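## Task

Lift the white 2x4 brick that sits on top of another piece and place it on the table surface, away from the stack, without disturbing any other brick; finish by opening the gripper and pulling the arm away.

## Robot and tools

Robot: one six-joint arm with a parallel two-finger gripper, seen by two fixed head cameras and one wrist camera. Loose objects may occasionally get a small nudge from outside. Nothing may leave the table.

Frames: the scene frame has its origin on the table top directly beneath the arm's base, +z up, +x forward, +y to the left when facing +x. The base itself may be slightly tilted. On the gripper, the fingers extend along its own +x axis and close along its y axis. end_effector_position is the midpoint between the finger pads, roughly 3 to 4 cm behind the tips; at long reach the printed value can be off.

execute_actions: argument actions is a list holding zero or one item; optional pictures (true/false) decides whether camera images come back (they do by default).
- Empty list: no new command, just the current state.
- Motion item: rows plus optional steps. rows is a list of 1 to 15 rows, each exactly 7 numbers for the single arm: waist, shoulder, elbow, wrist pitch, wrist yaw, wrist roll, then the gripper opening. The first six are absolute joint target angles in radians, the same scale Joint positions shows; they are not offsets. steps is 1 to 15 (default 15), each step 1/30 s; one row is used per step and the final row is held for any leftover steps.
- Wait item: steps only, up to 300; it returns once that many steps have elapsed since the previous result, with your reply time counted in.
Joint ranges (rad): waist -3.054 to 3.054, shoulder 0.000 to 3.142, elbow 0.000 to 2.356, wrist pitch -1.571 to 1.571, wrist yaw -1.571 to 1.571, wrist roll -3.142 to 3.142. A call is rejected (nothing sent) if a target exceeds a range end by over 0.010 and lies beyond that joint's last reported angle. True ends may differ by up to 0.010 either way; a target past the true end is clipped there, and "joint sent to its limit" may appear, possibly referring to an earlier motion still running. Its absence does not prove more travel is available.
Opening: -1 to 1 on a unitless scale; +1 is fully open (0.088 m pad gap), empty fingers touch near -0.80, anything lower adds no travel. A full close needs at least about 0.5 s.

Motion behaviour: each step, every joint's target is held within a fixed lead of its measured angle (0.211 rad waist/shoulder/elbow, 0.213 wrist pitch, 0.267 wrist yaw, 0.228 wrist roll), and targets are pulled back if they would place the gripper over 70 mm from where it is now, so large moves take many steps. Friction can leave joints short of target, especially at long reach, and tiny changes may not move at all; check Joint positions after each move. Between calls the arm keeps heading to the last row sent until it barely moves or a step is HELD; fingers already moving keep moving.

Gripping: grip_measured reports the finger opening on the command scale. To hold something, keep commanding an opening well under grip_measured; a bigger gap means a firmer squeeze. Readings may be offset by about 1 mm for a whole scene. Pad force tops out near 34 N (sometimes less); a fast close can press harder and may pop the fingers open. A carried object's weight loads the joints.

Result lines: the state line gives gripper position (m), orientation as quaternion w,x,y,z, and linear/angular velocity (m/s, rad/s) in the scene frame. Joint positions and Joint velocities list the six joints in the row order (rad, rad/s) followed by the pad gap (m, m/s). "joint command not followed" means a clearance check (mounting block or post counts as the arm) altered or blocked targets. HELD marks steps where your row was partly or wholly not sent. A torque fault (load limits N m: waist 16.8, shoulder 20.8, elbow 20.8, wrist pitch 5.49, wrist yaw 5.47, wrist roll 5.13) halts the arm for 10 s and drops the rest of the call. MOTOR HOT appears from 50 °C while loaded; at 95 °C an OVER-TEMPERATURE FAULT holds the arm, and if cooling fails within 30 to 60 s power cuts and the arm and gripper go limp. Avoid all such stops, so do not linger holding a load.

zoom_image: camera is cam_head_left, cam_head_right or cam_wrist (each 672x504); region is [x0, y0, x1, y1] in that camera's pixels, origin top-left, no larger than 504 by 504. It returns a magnified crop of the latest image.

Calibration: each camera comes with pinhole intrinsics K, distortion D and T_world_to_cam mapping scene-frame points into the camera frame (OpenCV conventions). Fixed cameras may be off by a few degrees and millimetres; the wrist camera pose follows from the reported joints.

finished_scene: argument scene is the number of the current scene. It ends that scene permanently, reports success, and presents the next task. The goal must already hold and keep holding. Answering without any tool call ends everything.

Good practice: approach slowly, close firmly but not violently, lift clear before moving sideways, lower gently instead of dropping, avoid ramming bricks or the table, then open and retract before finishing.

Each tool is called after ">>>" by a JSON object that holds its "api" and its "payload", one argument or row to a line.

## Session

>>> {"api": "execute_actions", "payload": {
  "actions": []
}}

>>> {"api": "zoom_image", "payload": {
  "camera": "cam_head_left",
  "region": [200,100,500,350]
}}

Scene clock: 0.00 s of 4185.00 s.
end_effector_position=(+0.0534, +0.2378, +0.2401) grip_measured=+0.854 end_effector_quat_wxyz=(-0.027, +0.491, +0.820, -0.293) end_effector_velocity=(-0.005, -0.005, -0.003) end_effector_angular_velocity=(-0.009, -0.008, +0.027)
Joint positions: [ 1.349  0.083  0.229 -0.427 -0.434  2.723  0.081]
Joint velocities: [-0.002 -0.007 -0.002 -0.037 -0.007 -0.022 -0.   ]
Motor temperatures (°C, as the motors report them): [24 26 26 25 26 24]
Heat: hottest shoulder 26 °C (+0.0 °C/min).

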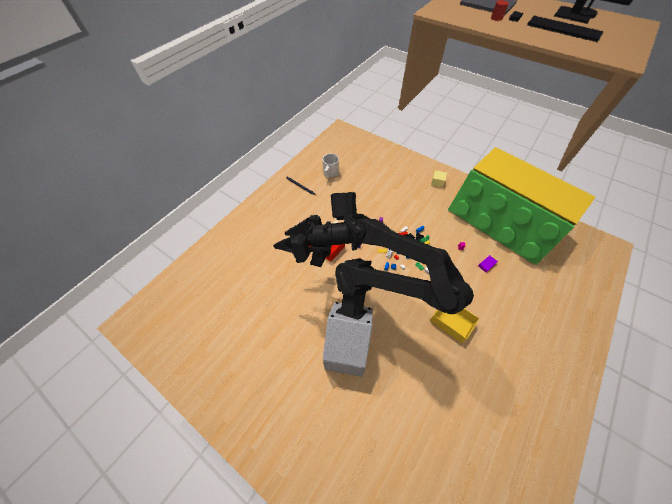

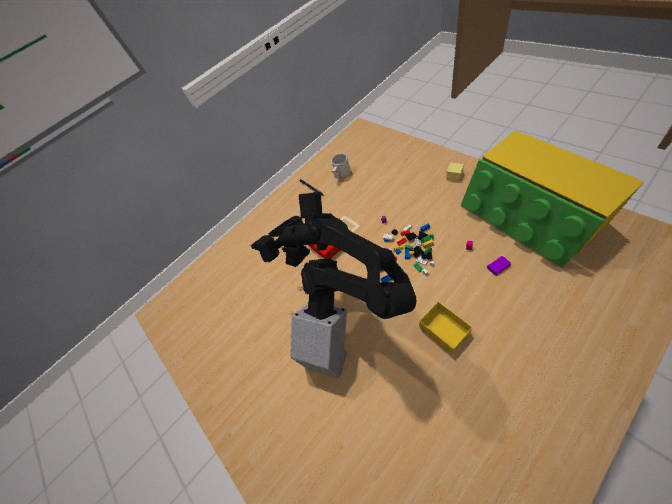

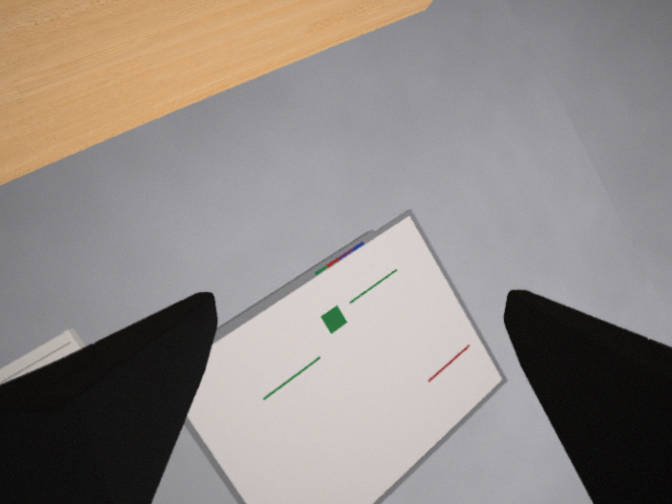

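Region (200, 100, 500, 350) of cam_head_left's 672x504 image, scaled by 1.680, with more detail than that image has.

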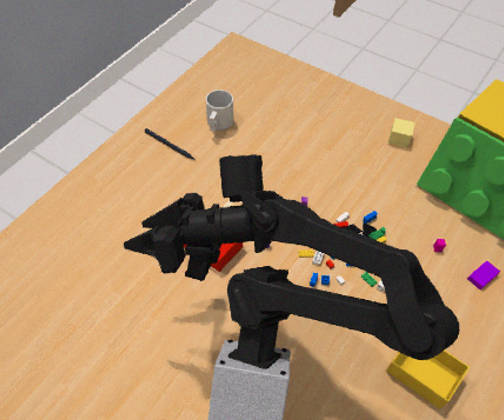

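>>> {"api": "execute_actions", "payload": {
  "actions": [
    {"rows":[[-0.33,1.3,1.0,-1.0,0,0,0.5]]}
  ],
  "pictures": false
}}

>>> {"api": "execute_actions", "payload": {
  "actions": [
    {"steps":75}
  ]
}}

>>> {"api": "zoom_image", "payload": {
  "camera": "cam_head_right",
  "region": [360,200,460,300]
}}

Scene clock: 2.50 s of 4185.00 s.
end_effector_position=(+0.2610, +0.1747, +0.1469) grip_measured=+0.503 end_effector_quat_wxyz=(+0.507, +0.386, +0.642, -0.427) end_effector_velocity=(+0.223, -0.267, -0.263) end_effector_angular_velocity=(-1.394, +0.291, +0.830)
Joint positions: [ 0.53   0.87   0.958 -0.973 -0.01   1.819  0.064]
Joint velocities: [-1.653  1.477  0.598 -0.256  0.037 -1.824 -0.002]
Motor temperatures (°C, as the motors report them): [24 26 26 25 26 24]
Heat: hottest shoulder 26 °C (+0.0 °C/min).
Steps of this call (steps 1 to 60: nothing new was sent; steps 61 to 75: all 15 steps of this action). Readings (joint positions):
61: [1.321 0.116 0.263 -0.488 -0.390 2.670]
62: [1.265 0.173 0.313 -0.546 -0.310 2.608]
64: [1.148 0.289 0.421 -0.652 -0.170 2.487]
68: [0.920 0.506 0.643 -0.871 -0.050 2.244]
75: the state above

Scene clock: 5.00 s of 4185.00 s.
end_effector_position=(+0.2822, -0.0414, +0.1025) grip_measured=+0.500 end_effector_quat_wxyz=(+0.525, -0.106, +0.819, -0.205) end_effector_velocity=(-0.004, +0.001, +0.000) end_effector_angular_velocity=(+0.002, +0.006, -0.016)
Joint positions: [-0.327  1.286  0.994 -0.997  0.001  0.003  0.063]
Joint velocities: [-0.002 -0.002 -0.007 -0.007 -0.007  0.007 -0.   ]
Motor temperatures (°C, as the motors report them): [24 26 26 25 26 24]
Heat: hottest shoulder 26 °C (+0.0 °C/min).
Steps of this call (steps 1 to 60: the robot went on to your last target; steps 61 to 75: nothing new was sent). Readings (joint positions):
1: [0.475 0.920 0.973 -0.980 -0.009 1.759]
2: [0.420 0.971 0.980 -0.985 -0.008 1.698]
4: [0.311 1.078 0.986 -0.990 -0.007 1.577]
8: [0.091 1.247 0.989 -0.995 -0.005 1.335]
75: the state above
The arm was judged still, so your last target was given up. Only a new action makes it travel on or press farther. Fingers that are still opening or closing keep moving.
camera_calibration (this result's frames):
cam_wrist: T_world_to_cam=[[-0.053963, -0.887341, 0.457946, -0.0616097], [-0.657584, 0.376706, 0.652438, 0.154026], [-0.751446, -0.26593, -0.603829, 0.334897], [0, 0, 0, 1]] pos_world=[0.349618, -0.0236322, 0.129942]

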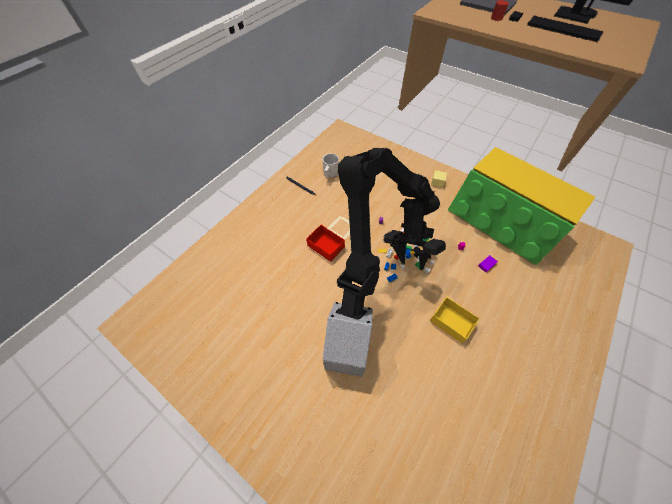

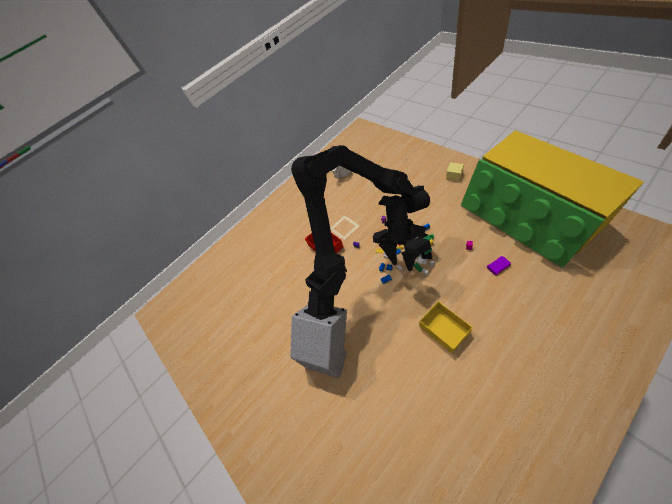

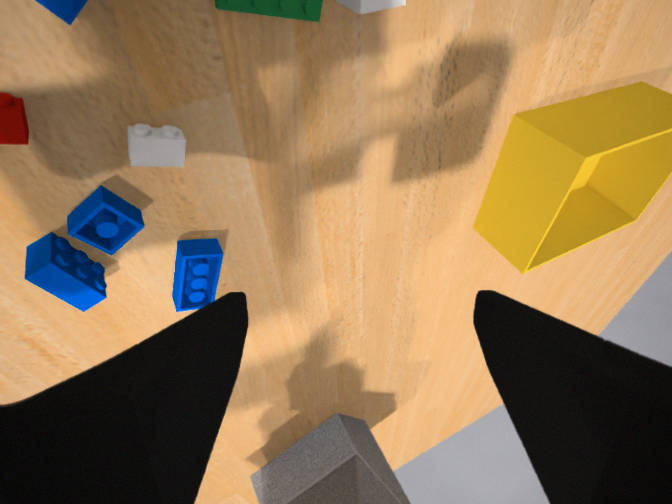

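Region (360, 200, 460, 300) of cam_head_right's 672x504 image, scaled by 5.040, with more detail than that image has.

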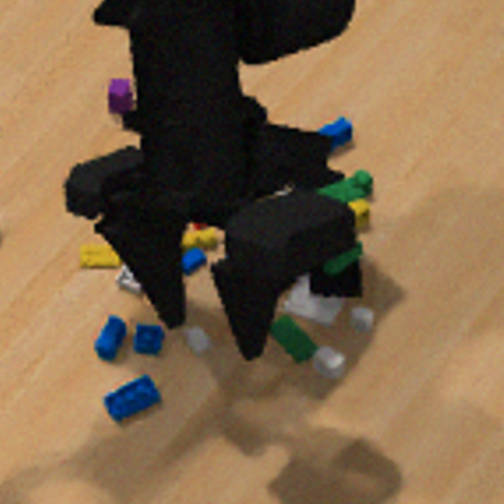

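>>> {"api": "execute_actions", "payload": {
  "actions": [
    {"rows":[[-0.1,0.8,0.7,-0.4,-0.25,0,0.5]]}
  ],
  "pictures": false
}}

>>> {"api": "execute_actions", "payload": {
  "actions": [
    {"steps":12}
  ]
}}

Scene clock: 7.57 s of 4185.00 s.
end_effector_position=(+0.3470, +0.0722, +0.1205) grip_measured=+0.500 end_effector_quat_wxyz=(+0.793, -0.090, +0.601, +0.055) end_effector_velocity=(+0.011, +0.009, -0.001) end_effector_angular_velocity=(+0.048, -0.102, +0.073)
Joint positions: [-0.105  0.817  0.716 -0.42  -0.244  0.002  0.063]
Joint velocities: [ 0.007 -0.027 -0.061  0.154 -0.037 -0.022  0.   ]
Motor temperatures (°C, as the motors report them): [24 26 26 25 26 24]
Heat: hottest shoulder 26 °C (+0.0 °C/min).
Steps of this call (steps 1 to 62: nothing new was sent; steps 63 to 77: all 15 steps of this action). Readings (joint positions):
63: [-0.310 1.261 0.964 -0.946 -0.031 0.003]
64: [-0.266 1.223 0.917 -0.890 -0.088 0.002]
66: [-0.173 1.118 0.816 -0.791 -0.175 0.002]
70: [-0.116 0.920 0.724 -0.573 -0.225 0.002]
77: the state above

Scene clock: 7.97 s of 4185.00 s.
end_effector_position=(+0.3488, +0.0735, +0.1215) grip_measured=+0.500 end_effector_quat_wxyz=(+0.797, -0.091, +0.594, +0.059) end_effector_velocity=(-0.003, +0.004, -0.001) end_effector_angular_velocity=(+0.025, +0.014, +0.027)
Joint positions: [-0.104  0.812  0.711 -0.403 -0.246  0.002  0.063]
Joint velocities: [-0.002 -0.002 -0.002 -0.007 -0.037 -0.022 -0.   ]
Motor temperatures (°C, as the motors report them): [24 27 26 25 26 24]
Heat: hottest shoulder 27 °C (+7.5 °C/min).
Steps of this call (steps 1 to 12: the robot went on to your last target). Readings (joint positions):
1: [-0.105 0.817 0.714 -0.416 -0.244 0.002]
2: [-0.104 0.816 0.713 -0.413 -0.245 0.002]
4: [-0.104 0.814 0.711 -0.408 -0.245 0.002]
8: [-0.104 0.812 0.711 -0.404 -0.246 0.002]
12: the state above
camera_calibration (this result's frames):
cam_wrist: T_world_to_cam=[[0.184844, -0.979884, 0.0752345, 0.00518049], [-0.976597, -0.174579, 0.125621, 0.35792], [-0.10996, -0.096694, -0.989221, 0.237624], [0, 0, 0, 1]] pos_world=[0.374715, 0.0905383, 0.189711]

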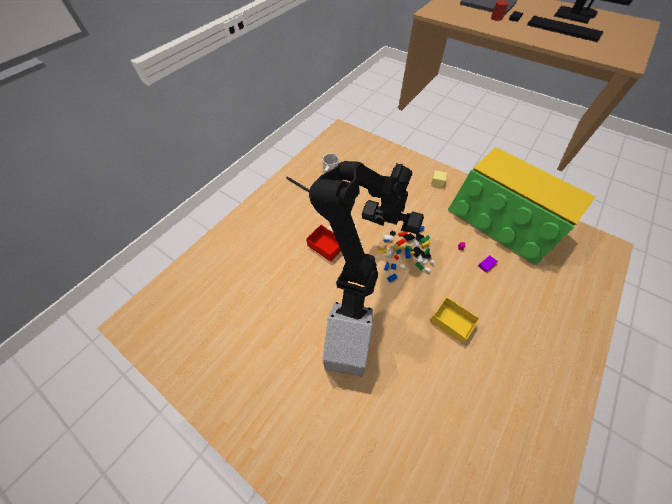

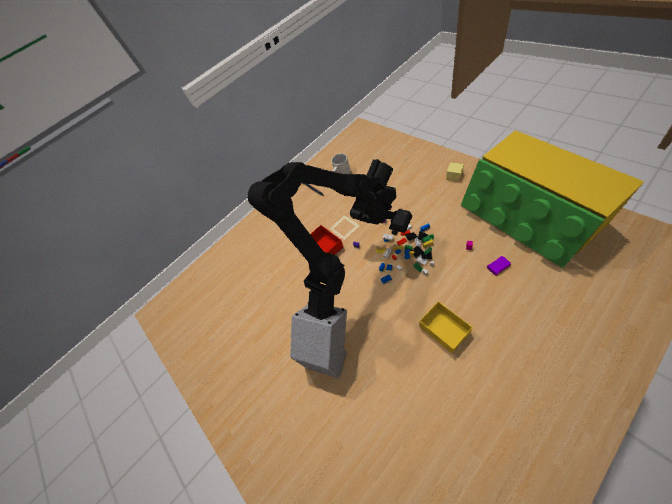

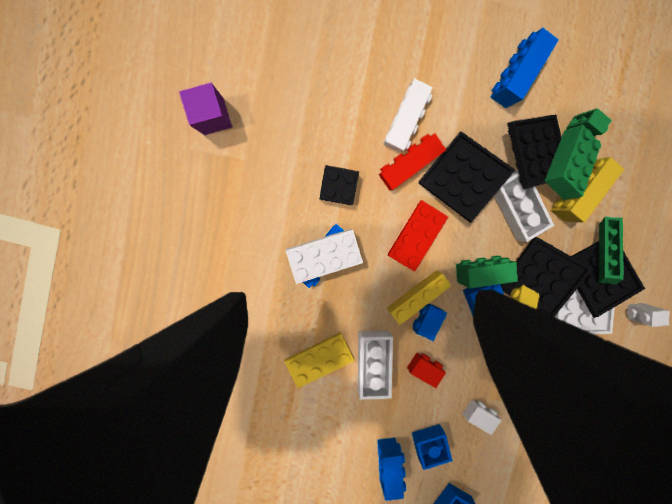

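>>> {"api": "execute_actions", "payload": {
  "actions": [
    {"rows":[[-0.082,1.102,0.952,-0.647,-0.298,1.28,-0.15]]}
  ],
  "pictures": false
}}

>>> {"api": "execute_actions", "payload": {
  "actions": [
    {"steps":18}
  ]
}}

Scene clock: 10.67 s of 4185.00 s.
end_effector_position=(+0.3533, +0.0778, +0.0933) grip_measured=-0.144 end_effector_quat_wxyz=(+0.662, +0.261, +0.653, -0.260) end_effector_velocity=(+0.003, +0.007, +0.005) end_effector_angular_velocity=(+0.056, +0.005, -1.813)
Joint positions: [-0.086  1.084  0.941 -0.641 -0.294  0.905  0.032]
Joint velocities: [-0.002  0.002  0.032 -0.037 -0.037  1.81  -0.002]
Motor temperatures (°C, as the motors report them): [24 27 27 25 26 24]
Heat: hottest shoulder 27 °C (+5.6 °C/min).
Steps of this call (steps 1 to 30: the robot went on to your last target; steps 31 to 66: nothing new was sent; steps 67 to 81: all 15 steps of this action). Readings (joint positions):
67: [-0.102 0.840 0.746 -0.464 -0.256 0.055]
68: [-0.097 0.886 0.796 -0.513 -0.270 0.118]
70: [-0.090 0.984 0.879 -0.559 -0.282 0.239]
74: [-0.087 1.067 0.923 -0.625 -0.290 0.481]
81: the state above

Scene clock: 11.27 s of 4185.00 s.
end_effector_position=(+0.3530, +0.0776, +0.0928) grip_measured=-0.150 end_effector_quat_wxyz=(+0.601, +0.377, +0.595, -0.377) end_effector_velocity=(-0.005, -0.000, +0.000) end_effector_angular_velocity=(+0.003, +0.021, -0.015)
Joint positions: [-0.086  1.087  0.943 -0.644 -0.294  1.275  0.032]
Joint velocities: [-0.002 -0.002 -0.002 -0.022 -0.007  0.007 -0.   ]
Motor temperatures (°C, as the motors report them): [24 27 27 25 26 24]
Heat: hottest shoulder 27 °C (+5.3 °C/min).
Steps of this call (steps 1 to 18: the robot went on to your last target). Readings (joint positions):
1: [-0.086 1.084 0.942 -0.642 -0.294 0.965]
2: [-0.086 1.085 0.943 -0.642 -0.294 1.026]
4: [-0.086 1.086 0.943 -0.643 -0.294 1.138]
8: [-0.086 1.087 0.943 -0.644 -0.294 1.238]
18: the state above
camera_calibration (this result's frames):
cam_wrist: T_world_to_cam=[[-0.909278, -0.416188, -0.00109721, 0.360151], [-0.383335, 0.836469, 0.391631, 0.0537919], [-0.162074, 0.356522, -0.920122, 0.186848], [0, 0, 0, 1]] pos_world=[0.378381, 0.0382797, 0.151252]

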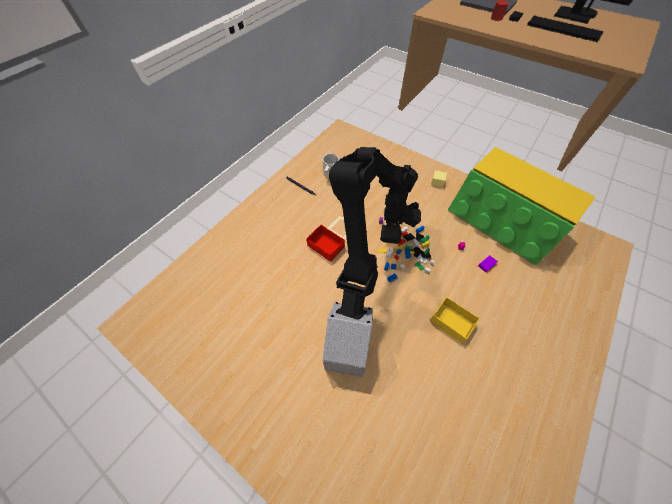

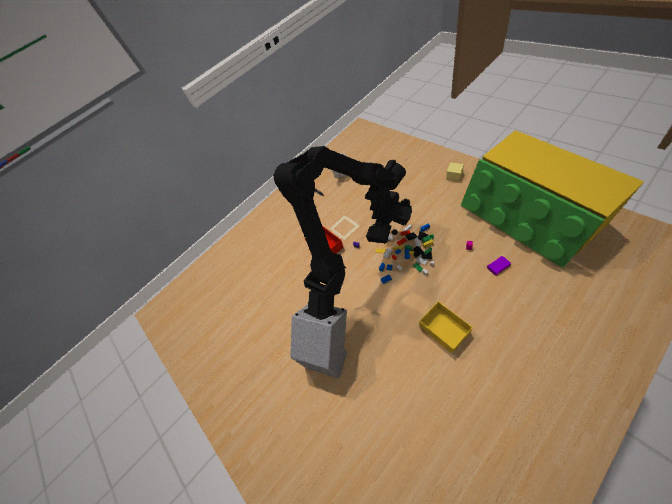

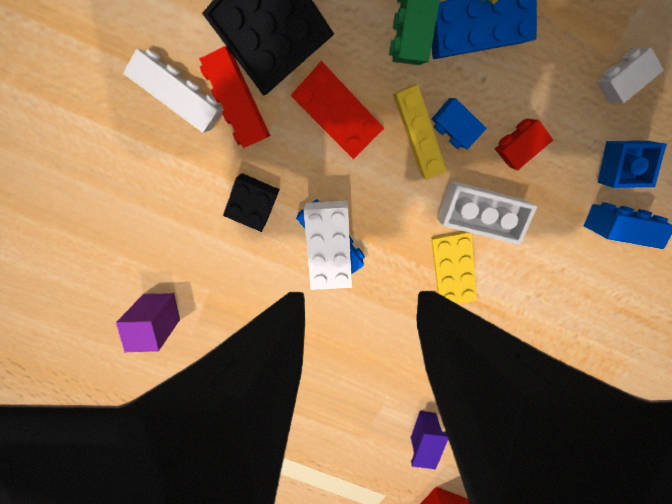

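>>> {"api": "execute_actions", "payload": {
  "actions": [
    {"rows":[[-0.028,1.195,0.955,-0.553,-0.26,1.31,-0.15]]}
  ]
}}

Scene clock: 13.17 s of 4185.00 s.
end_effector_position=(+0.3599, +0.0842, +0.0666) grip_measured=-0.150 end_effector_quat_wxyz=(+0.599, +0.376, +0.600, -0.374) end_effector_velocity=(+0.002, +0.001, -0.000) end_effector_angular_velocity=(+0.009, -0.016, +0.010)
Joint positions: [-0.032  1.179  0.951 -0.557 -0.264  1.307  0.032]
Joint velocities: [-0.002 -0.002 -0.007  0.022 -0.007 -0.007 -0.   ]
Motor temperatures (°C, as the motors report them): [24 27 27 25 26 24]
Heat: hottest shoulder 27 °C (+4.6 °C/min).
Steps of this call (steps 1 to 15: the robot went on to your last target; steps 16 to 42: nothing new was sent; steps 43 to 57: all 15 steps of this action). Readings (joint positions):
43: [-0.079 1.100 0.944 -0.633 -0.288 1.285]
44: [-0.066 1.116 0.946 -0.605 -0.284 1.291]
46: [-0.046 1.152 0.951 -0.579 -0.276 1.298]
50: [-0.035 1.179 0.951 -0.563 -0.267 1.304]
57: the state above
camera_calibration (this result's frames):
cam_wrist: T_world_to_cam=[[-0.906678, -0.421806, 0.00396371, 0.368393], [-0.384956, 0.831238, 0.401064, 0.061538], [-0.172466, 0.36211, -0.916041, 0.164522], [0, 0, 0, 1]] pos_world=[0.386078, 0.0446625, 0.124568]

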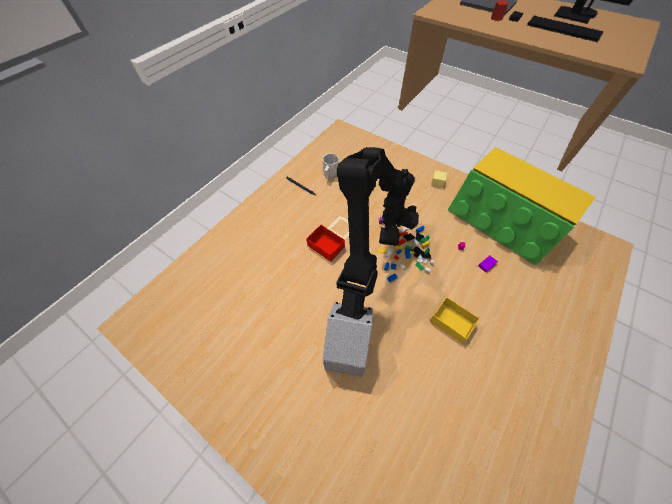

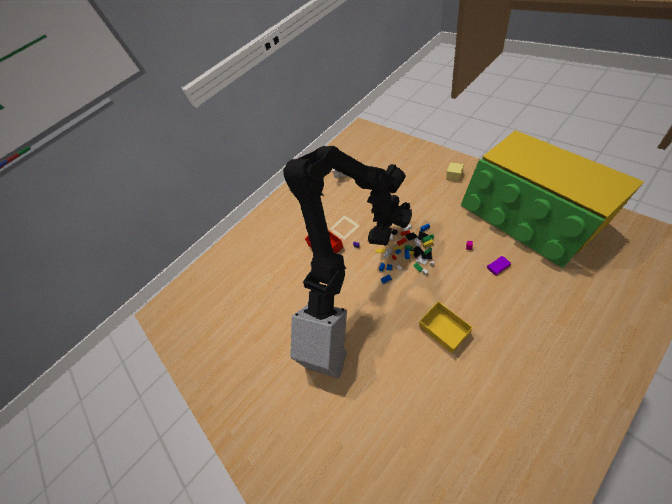

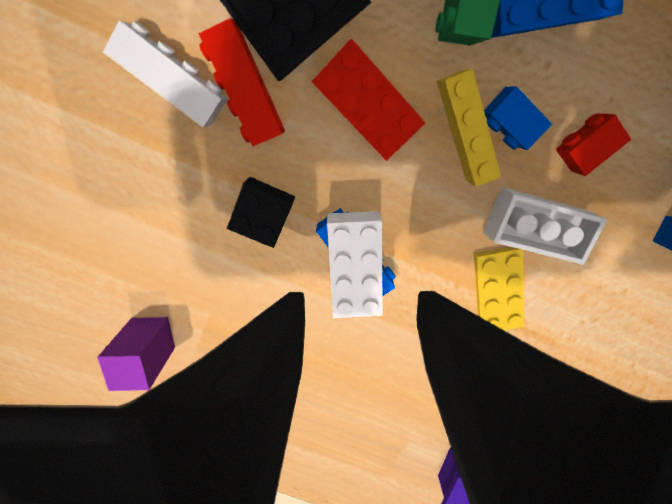

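>>> {"api": "execute_actions", "payload": {
  "actions": [
    {"rows":[[-0.028,1.242,0.926,-0.491,-0.26,1.33,-0.2]]}
  ]
}}

Scene clock: 14.77 s of 4185.00 s.
end_effector_position=(+0.3597, +0.0801, +0.0507) grip_measured=-0.199 end_effector_quat_wxyz=(+0.594, +0.382, +0.597, -0.381) end_effector_velocity=(-0.004, -0.000, +0.002) end_effector_angular_velocity=(+0.002, +0.017, -0.013)
Joint positions: [-0.032  1.227  0.934 -0.494 -0.264  1.327  0.029]
Joint velocities: [-0.002 -0.007 -0.002 -0.022 -0.007  0.007 -0.   ]
Motor temperatures (°C, as the motors report them): [24 27 27 25 26 24]
Heat: hottest shoulder 27 °C (+4.1 °C/min).
Steps of this call (steps 1 to 15: the robot went on to your last target; steps 16 to 33: nothing new was sent; steps 34 to 48: all 15 steps of this action). Readings (joint positions):
34: [-0.032 1.186 0.949 -0.544 -0.264 1.312]
35: [-0.032 1.193 0.948 -0.525 -0.264 1.316]
37: [-0.032 1.211 0.946 -0.510 -0.264 1.321]
41: [-0.032 1.226 0.934 -0.500 -0.264 1.325]
48: the state above
camera_calibration (this result's frames):
cam_wrist: T_world_to_cam=[[-0.915073, -0.403234, 0.0066351, 0.367909], [-0.366823, 0.839057, 0.401776, 0.0640957], [-0.167577, 0.365221, -0.915714, 0.149419], [0, 0, 0, 1]] pos_world=[0.385214, 0.0400022, 0.108632]

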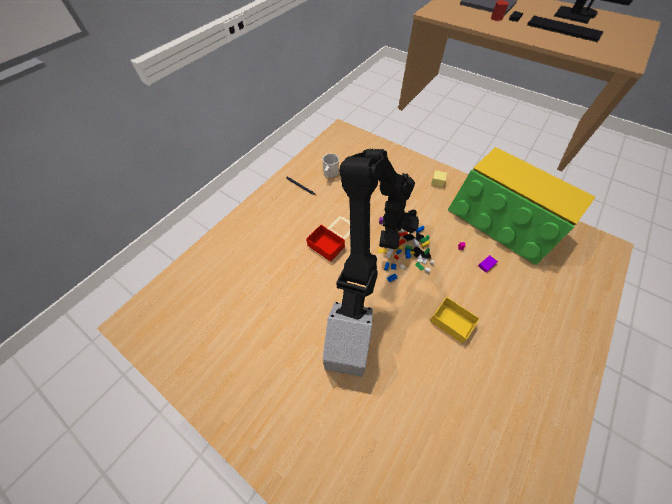

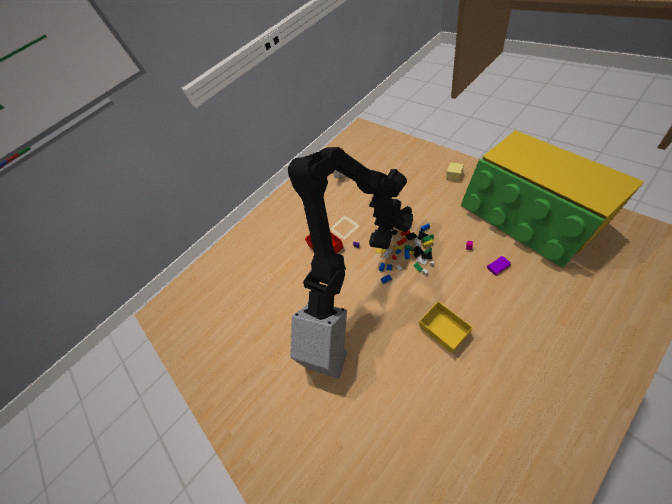

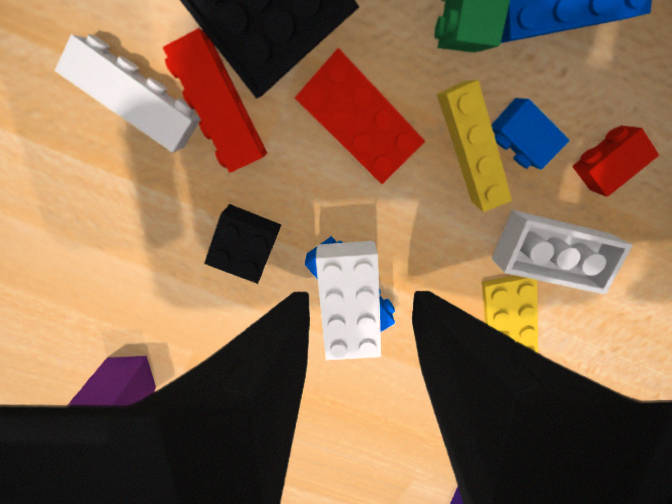

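>>> {"api": "execute_actions", "payload": {
  "actions": [
    {"rows":[[-0.026,1.266,0.944,-0.476,-0.26,1.37,-0.2]]}
  ]
}}

>>> {"api": "execute_actions", "payload": {
  "actions": [
    {"rows":[[-0.026,1.266,0.944,-0.476,-0.26,1.37,-0.35],[-0.026,1.266,0.944,-0.476,-0.26,1.37,-0.42],[-0.026,1.266,0.944,-0.476,-0.26,1.37,-0.48],[-0.026,1.266,0.944,-0.476,-0.26,1.37,-0.56]]}
  ]
}}

Scene clock: 16.57 s of 4185.00 s.
end_effector_position=(+0.3600, +0.0790, +0.0445) grip_measured=-0.200 end_effector_quat_wxyz=(+0.584, +0.392, +0.591, -0.395) end_effector_velocity=(-0.004, -0.001, -0.000) end_effector_angular_velocity=(+0.003, +0.012, +0.002)
Joint positions: [-0.03   1.25   0.936 -0.479 -0.264  1.367  0.029]
Joint velocities: [-0.002 -0.002 -0.007 -0.007 -0.007 -0.007 -0.   ]
Motor temperatures (°C, as the motors report them): [24 27 27 25 26 24]
Heat: hottest shoulder 27 °C (+3.6 °C/min).
Steps of this call (steps 1 to 15: the robot went on to your last target; steps 16 to 39: nothing new was sent; steps 40 to 54: all 15 steps of this action). Readings (joint positions):
40: [-0.031 1.230 0.933 -0.491 -0.264 1.337]
41: [-0.031 1.234 0.934 -0.486 -0.264 1.346]
43: [-0.030 1.243 0.934 -0.483 -0.264 1.356]
47: [-0.030 1.250 0.935 -0.480 -0.264 1.364]
54: the state above
camera_calibration (this result's frames):
cam_wrist: T_world_to_cam=[[-0.93051, -0.366036, 0.0130084, 0.370098], [-0.330007, 0.85327, 0.403764, 0.0531564], [-0.158892, 0.371414, -0.914771, 0.140507], [0, 0, 0, 1]] pos_world=[0.384247, 0.0379262, 0.102254]

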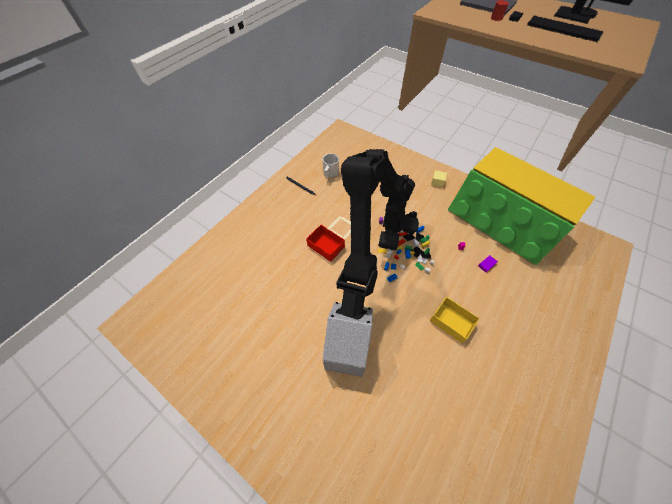

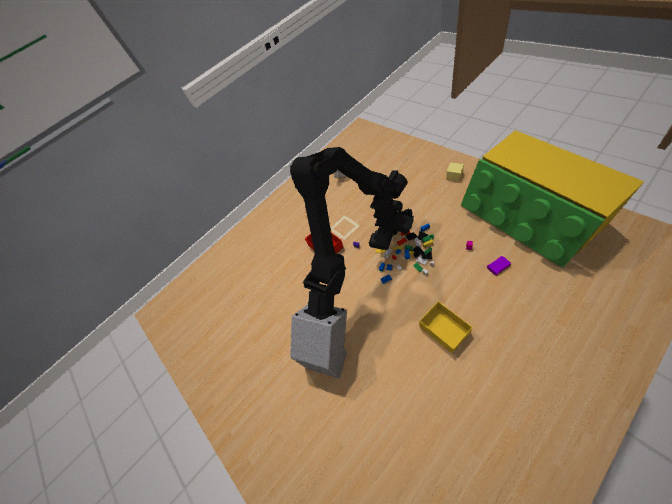

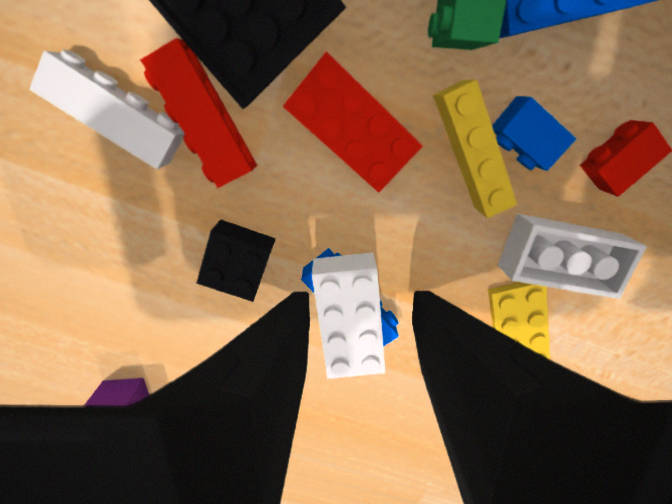

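Scene clock: 17.07 s of 4185.00 s.
end_effector_position=(+0.3600, +0.0790, +0.0445) grip_measured=-0.478 end_effector_quat_wxyz=(+0.584, +0.392, +0.591, -0.394) end_effector_velocity=(-0.005, +0.002, +0.002) end_effector_angular_velocity=(+0.017, +0.020, +0.001)
Joint positions: [-0.03   1.25   0.936 -0.479 -0.264  1.367  0.016]
Joint velocities: [-0.002 -0.007 -0.002 -0.022 -0.022 -0.007 -0.   ]
Motor temperatures (°C, as the motors report them): [24 27 27 25 26 24]
Heat: hottest shoulder 27 °C (+3.5 °C/min).
Steps of this call (steps 1 to 15: all 15 steps of this action). Readings (joint positions):
1: [-0.030 1.250 0.936 -0.479 -0.264 1.367]
2: [-0.030 1.250 0.936 -0.479 -0.264 1.367]
4: [-0.030 1.250 0.936 -0.479 -0.264 1.367]
8: [-0.030 1.250 0.936 -0.479 -0.264 1.367]
15: the state above
camera_calibration (this result's frames):
cam_wrist: T_world_to_cam=[[-0.930618, -0.365773, 0.0126483, 0.370212], [-0.329911, 0.853337, 0.403701, 0.0531331], [-0.158456, 0.371519, -0.914803, 0.140349], [0, 0, 0, 1]] pos_world=[0.384295, 0.0379306, 0.10226]

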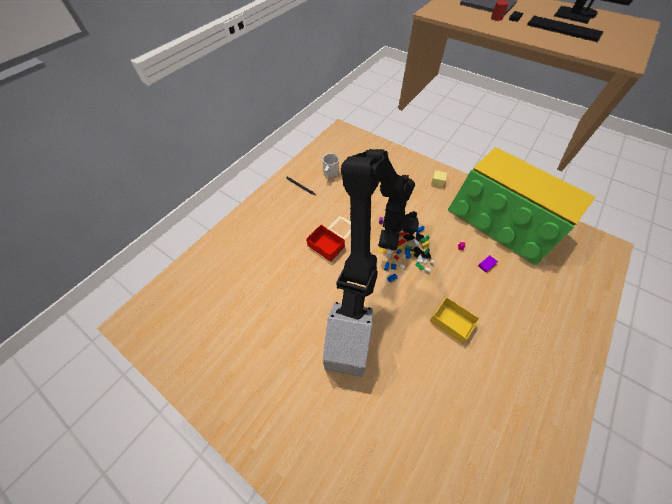

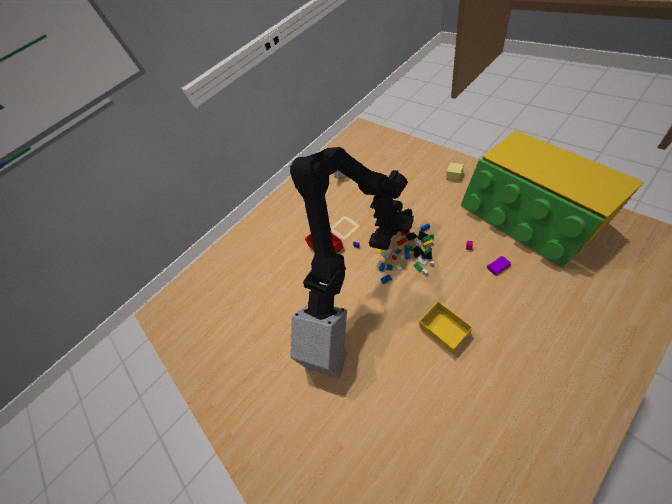

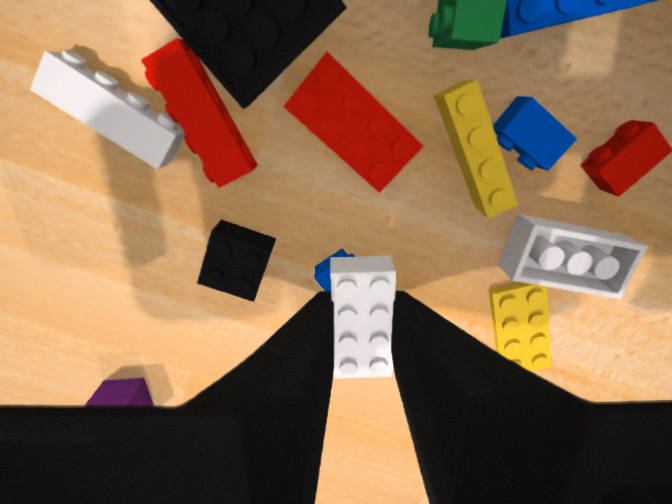

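>>> {"api": "execute_actions", "payload": {
  "actions": [
    {"rows":[[-0.03,1.22,0.945,-0.5,-0.26,1.37,-0.6],[-0.03,1.2,0.95,-0.52,-0.26,1.37,-0.6],[-0.03,1.17,0.96,-0.55,-0.26,1.37,-0.6],[-0.04,1.14,0.97,-0.6,-0.26,1.37,-0.6]],"steps":12}
  ]
}}

>>> {"api": "execute_actions", "payload": {
  "actions": [
    {"rows":[[0.285,1.16,1.03,-0.62,-0.034,1.5,-0.6]]}
  ],
  "pictures": false
}}

>>> {"api": "execute_actions", "payload": {
  "actions": [
    {"rows":[[0.285,1.262,0.997,-0.509,-0.034,1.5,-0.6]]}
  ]
}}

Scene clock: 19.20 s of 4185.00 s.
end_effector_position=(+0.3614, +0.0859, +0.0766) grip_measured=-0.480 end_effector_quat_wxyz=(+0.589, +0.395, +0.586, -0.392) end_effector_velocity=(-0.021, -0.006, +0.002) end_effector_angular_velocity=(-0.020, +0.097, -0.028)
Joint positions: [-0.036  1.153  0.966 -0.592 -0.263  1.367  0.015]
Joint velocities: [-0.012 -0.002  0.002 -0.11  -0.007 -0.007 -0.   ]
Motor temperatures (°C, as the motors report them): [24 28 27 25 26 24]
Heat: hottest shoulder 28 °C (+6.2 °C/min).
Steps of this call (steps 1 to 15: the robot went on to your last target; steps 16 to 52: nothing new was sent; steps 53 to 64: all 12 steps of this action). Readings (joint positions):
53: [-0.030 1.250 0.936 -0.479 -0.264 1.367]
54: [-0.030 1.247 0.938 -0.488 -0.264 1.367]
56: [-0.030 1.223 0.942 -0.531 -0.263 1.367]
60: [-0.035 1.165 0.959 -0.575 -0.263 1.367]
64: the state above
camera_calibration (this result's frames):
cam_wrist: T_world_to_cam=[[-0.930903, -0.365264, -0.00124294, 0.374743], [-0.335731, 0.854286, 0.396838, 0.0372708], [-0.143889, 0.369835, -0.917888, 0.162466], [0, 0, 0, 1]] pos_world=[0.38474, 0.0449548, 0.134801]

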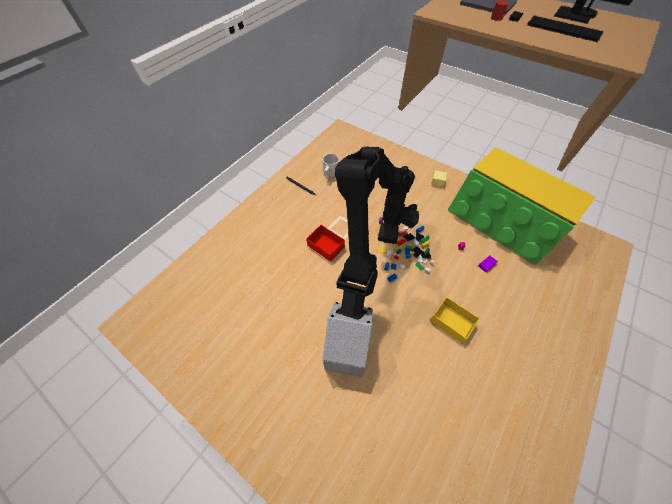

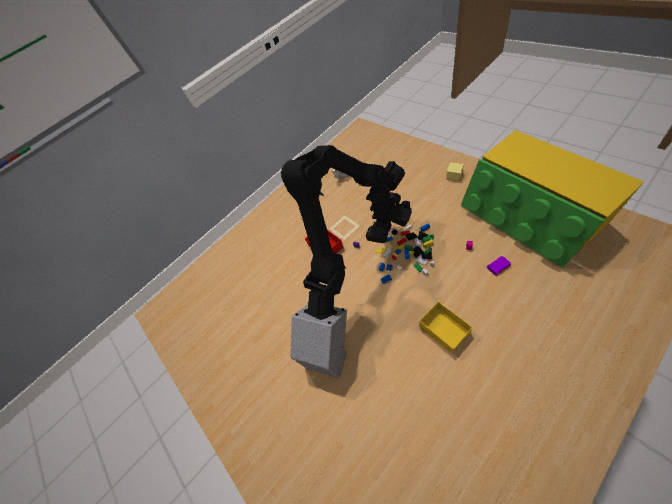

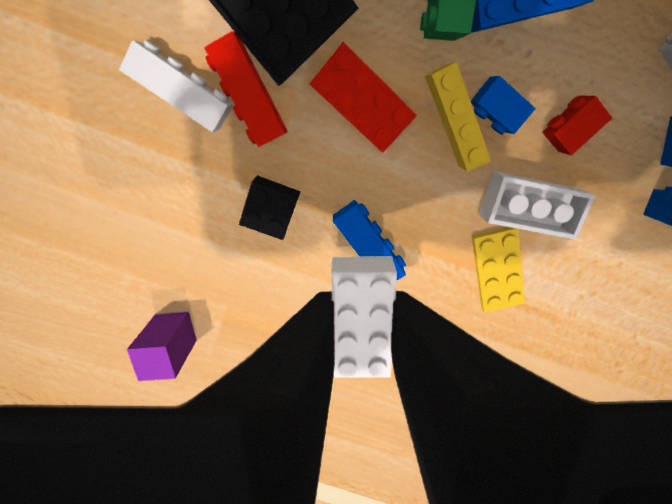

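Scene clock: 19.70 s of 4185.00 s.
end_effector_position=(+0.3520, +0.1543, +0.0768) grip_measured=-0.480 end_effector_quat_wxyz=(+0.605, +0.368, +0.605, -0.365) end_effector_velocity=(-0.005, +0.006, +0.000) end_effector_angular_velocity=(+0.008, +0.012, +0.011)
Joint positions: [ 0.278  1.153  1.021 -0.617 -0.04   1.496  0.015]
Joint velocities: [ 0.027 -0.002 -0.002 -0.007  0.007  0.007 -0.   ]
Motor temperatures (°C, as the motors report them): [24 28 27 25 26 24]
Heat: hottest shoulder 28 °C (+6.1 °C/min).
Steps of this call (steps 1 to 15: all 15 steps of this action). Readings (joint positions):
1: [-0.008 1.153 0.974 -0.603 -0.197 1.401]
2: [0.041 1.153 0.983 -0.608 -0.148 1.428]
4: [0.152 1.153 1.002 -0.608 -0.102 1.460]
8: [0.260 1.153 1.020 -0.614 -0.060 1.486]
15: the state above

Scene clock: 20.20 s of 4185.00 s.
end_effector_position=(+0.3527, +0.1541, +0.0456) grip_measured=-0.480 end_effector_quat_wxyz=(+0.603, +0.365, +0.607, -0.368) end_effector_velocity=(-0.006, -0.002, -0.001) end_effector_angular_velocity=(-0.006, +0.027, -0.010)
Joint positions: [ 0.281  1.247  1.003 -0.513 -0.038  1.497  0.015]
Joint velocities: [-0.002  0.002 -0.002 -0.022 -0.007  0.007 -0.   ]
Motor temperatures (°C, as the motors report them): [24 28 27 25 26 24]
Heat: hottest shoulder 28 °C (+5.9 °C/min).
Steps of this call (steps 1 to 15: all 15 steps of this action). Readings (joint positions):
1: [0.279 1.164 1.020 -0.602 -0.039 1.497]
2: [0.279 1.179 1.019 -0.568 -0.039 1.497]
4: [0.280 1.213 1.018 -0.540 -0.039 1.497]
8: [0.281 1.245 1.003 -0.523 -0.038 1.497]
15: the state above
camera_calibration (this result's frames):
cam_wrist: T_world_to_cam=[[-0.893883, -0.448184, 0.0102528, 0.390736], [-0.406863, 0.82065, 0.401244, 0.0184692], [-0.188245, 0.354494, -0.915914, 0.125503], [0, 0, 0, 1]] pos_world=[0.380412, 0.115475, 0.103533]

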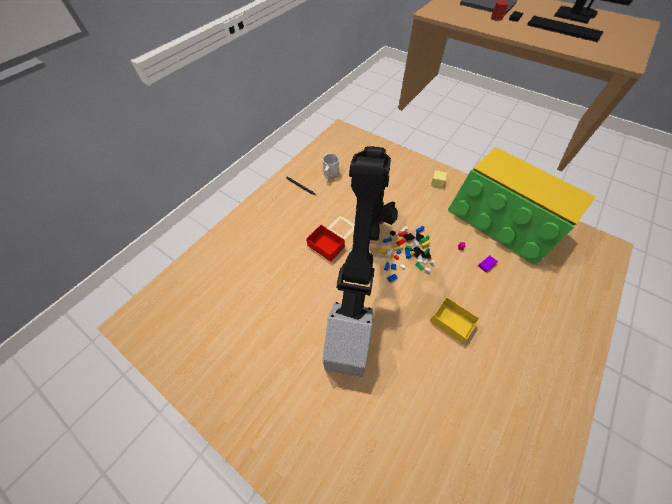

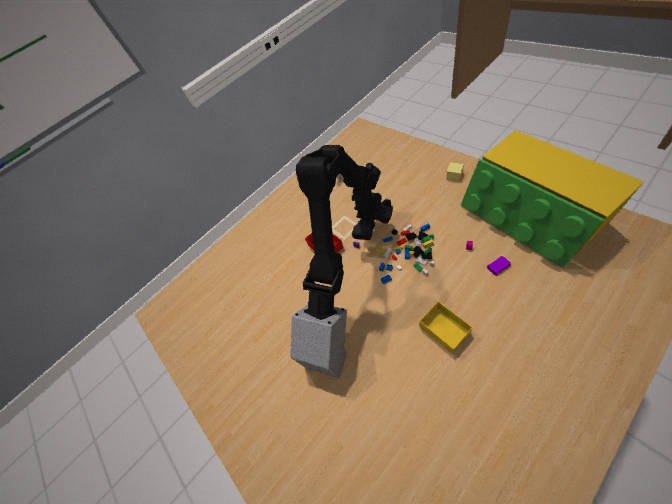

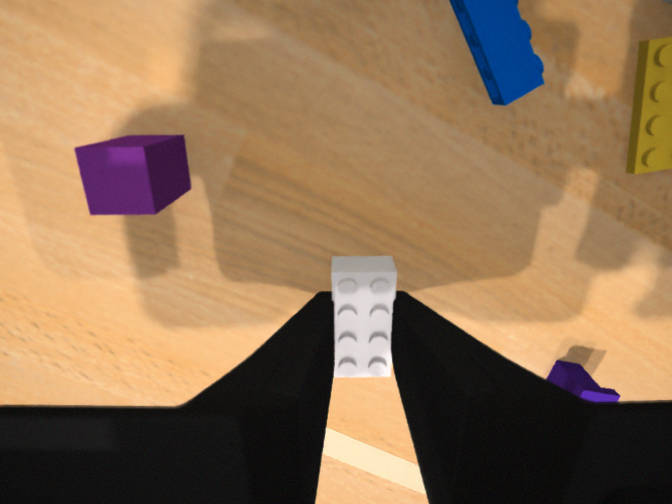

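>>> {"api": "execute_actions", "payload": {
  "actions": [
    {"rows":[[0.285,1.288,0.993,-0.48,-0.034,1.5,-0.6]]}
  ],
  "pictures": false
}}

>>> {"api": "execute_actions", "payload": {
  "actions": [
    {"rows":[[0.285,1.288,0.993,-0.48,-0.034,1.5,-0.25]],"steps":8}
  ],
  "pictures": false
}}

>>> {"api": "execute_actions", "payload": {
  "actions": [
    {"rows":[[0.285,1.2,1.01,-0.53,-0.034,1.5,-0.25],[0.285,1.2,1.01,-0.53,-0.034,1.5,-0.25],[0.285,1.14,1.03,-0.6,-0.034,1.5,-0.25],[0.285,1.14,1.03,-0.6,-0.034,1.5,-0.25],[0.285,0.85,1.0,-0.85,-0.034,1.5,-0.25]]}
  ]
}}

Scene clock: 22.27 s of 4185.00 s.
end_effector_position=(+0.3544, +0.1545, +0.0382) grip_measured=-0.480 end_effector_quat_wxyz=(+0.604, +0.367, +0.606, -0.366) end_effector_velocity=(-0.002, -0.003, -0.001) end_effector_angular_velocity=(-0.013, +0.007, +0.020)
Joint positions: [ 0.281  1.271  1.001 -0.483 -0.038  1.497  0.015]
Joint velocities: [-0.002  0.002 -0.002 -0.007  0.007 -0.022 -0.   ]
Motor temperatures (°C, as the motors report them): [24 28 27 25 26 24]
Heat: hottest shoulder 28 °C (+5.4 °C/min).
Steps of this call (steps 1 to 15: the robot went on to your last target; steps 16 to 47: nothing new was sent; steps 48 to 62: all 15 steps of this action). Readings (joint positions):
48: [0.281 1.250 1.003 -0.507 -0.038 1.497]
49: [0.281 1.254 1.003 -0.498 -0.038 1.497]
51: [0.281 1.263 1.002 -0.491 -0.038 1.497]
55: [0.281 1.271 1.001 -0.486 -0.038 1.497]
62: the state above

Scene clock: 22.53 s of 4185.00 s.
end_effector_position=(+0.3544, +0.1545, +0.0381) grip_measured=-0.277 end_effector_quat_wxyz=(+0.604, +0.367, +0.606, -0.366) end_effector_velocity=(-0.001, -0.000, -0.000) end_effector_angular_velocity=(+0.002, +0.009, -0.009)
Joint positions: [ 0.281  1.271  1.001 -0.483 -0.038  1.497  0.025]
Joint velocities: [-0.002  0.002  0.002 -0.007 -0.007  0.007  0.013]
Motor temperatures (°C, as the motors report them): [24 28 27 25 26 24]
Heat: hottest shoulder 28 °C (+5.3 °C/min).
Steps of this call (steps 1 to 8: all 8 steps of this action). Readings (joint positions):
1: [0.281 1.271 1.001 -0.483 -0.038 1.497]
2: [0.281 1.271 1.001 -0.483 -0.038 1.497]
4: [0.281 1.271 1.001 -0.483 -0.038 1.497]
8: the state above

Scene clock: 23.03 s of 4185.00 s.
end_effector_position=(+0.3279, +0.1475, +0.1531) grip_measured=-0.250 end_effector_quat_wxyz=(+0.615, +0.382, +0.595, -0.350) end_effector_velocity=(-0.028, -0.012, -0.000) end_effector_angular_velocity=(-0.050, +0.125, +0.031)
Joint positions: [ 0.281  0.868  1.006 -0.837 -0.038  1.497  0.027]
Joint velocities: [-0.002 -0.007 -0.002 -0.139 -0.007 -0.037  0.   ]
Motor temperatures (°C, as the motors report them): [24 28 27 25 26 24]
Heat: hottest shoulder 28 °C (+5.2 °C/min).
Steps of this call (steps 1 to 15: all 15 steps of this action). Readings (joint positions):
1: [0.281 1.266 1.001 -0.487 -0.038 1.497]
2: [0.281 1.259 1.001 -0.501 -0.038 1.497]
4: [0.281 1.222 1.003 -0.550 -0.038 1.497]
8: [0.281 1.030 1.003 -0.750 -0.038 1.497]
15: the state above
camera_calibration (this result's frames):
cam_wrist: T_world_to_cam=[[-0.892102, -0.44924, -0.0483399, 0.373041], [-0.429769, 0.810645, 0.397685, -0.0197921], [-0.139469, 0.375551, -0.916248, 0.202551], [0, 0, 0, 1]] pos_world=[0.352535, 0.107561, 0.21149]

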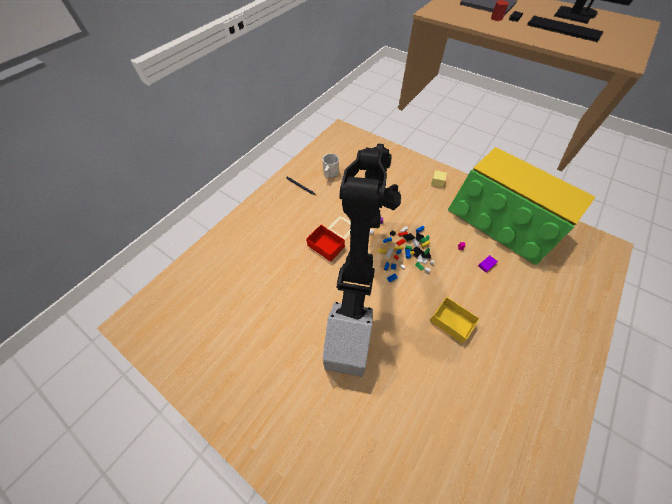

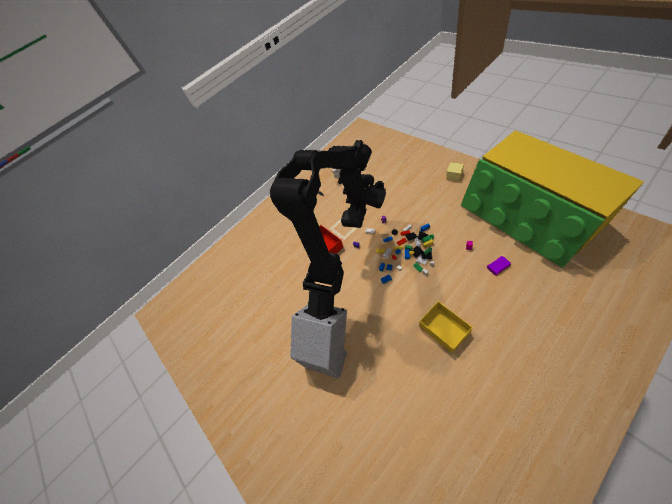

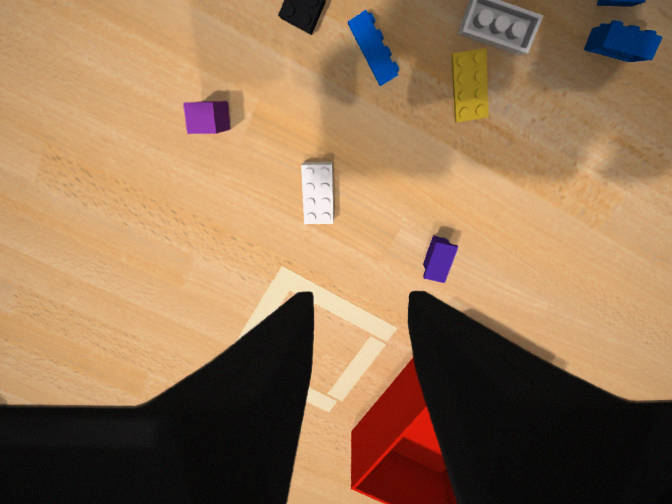

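>>> {"api": "finished_scene", "payload": {
  "scene": 1
}}

The scene is finished: the task was done.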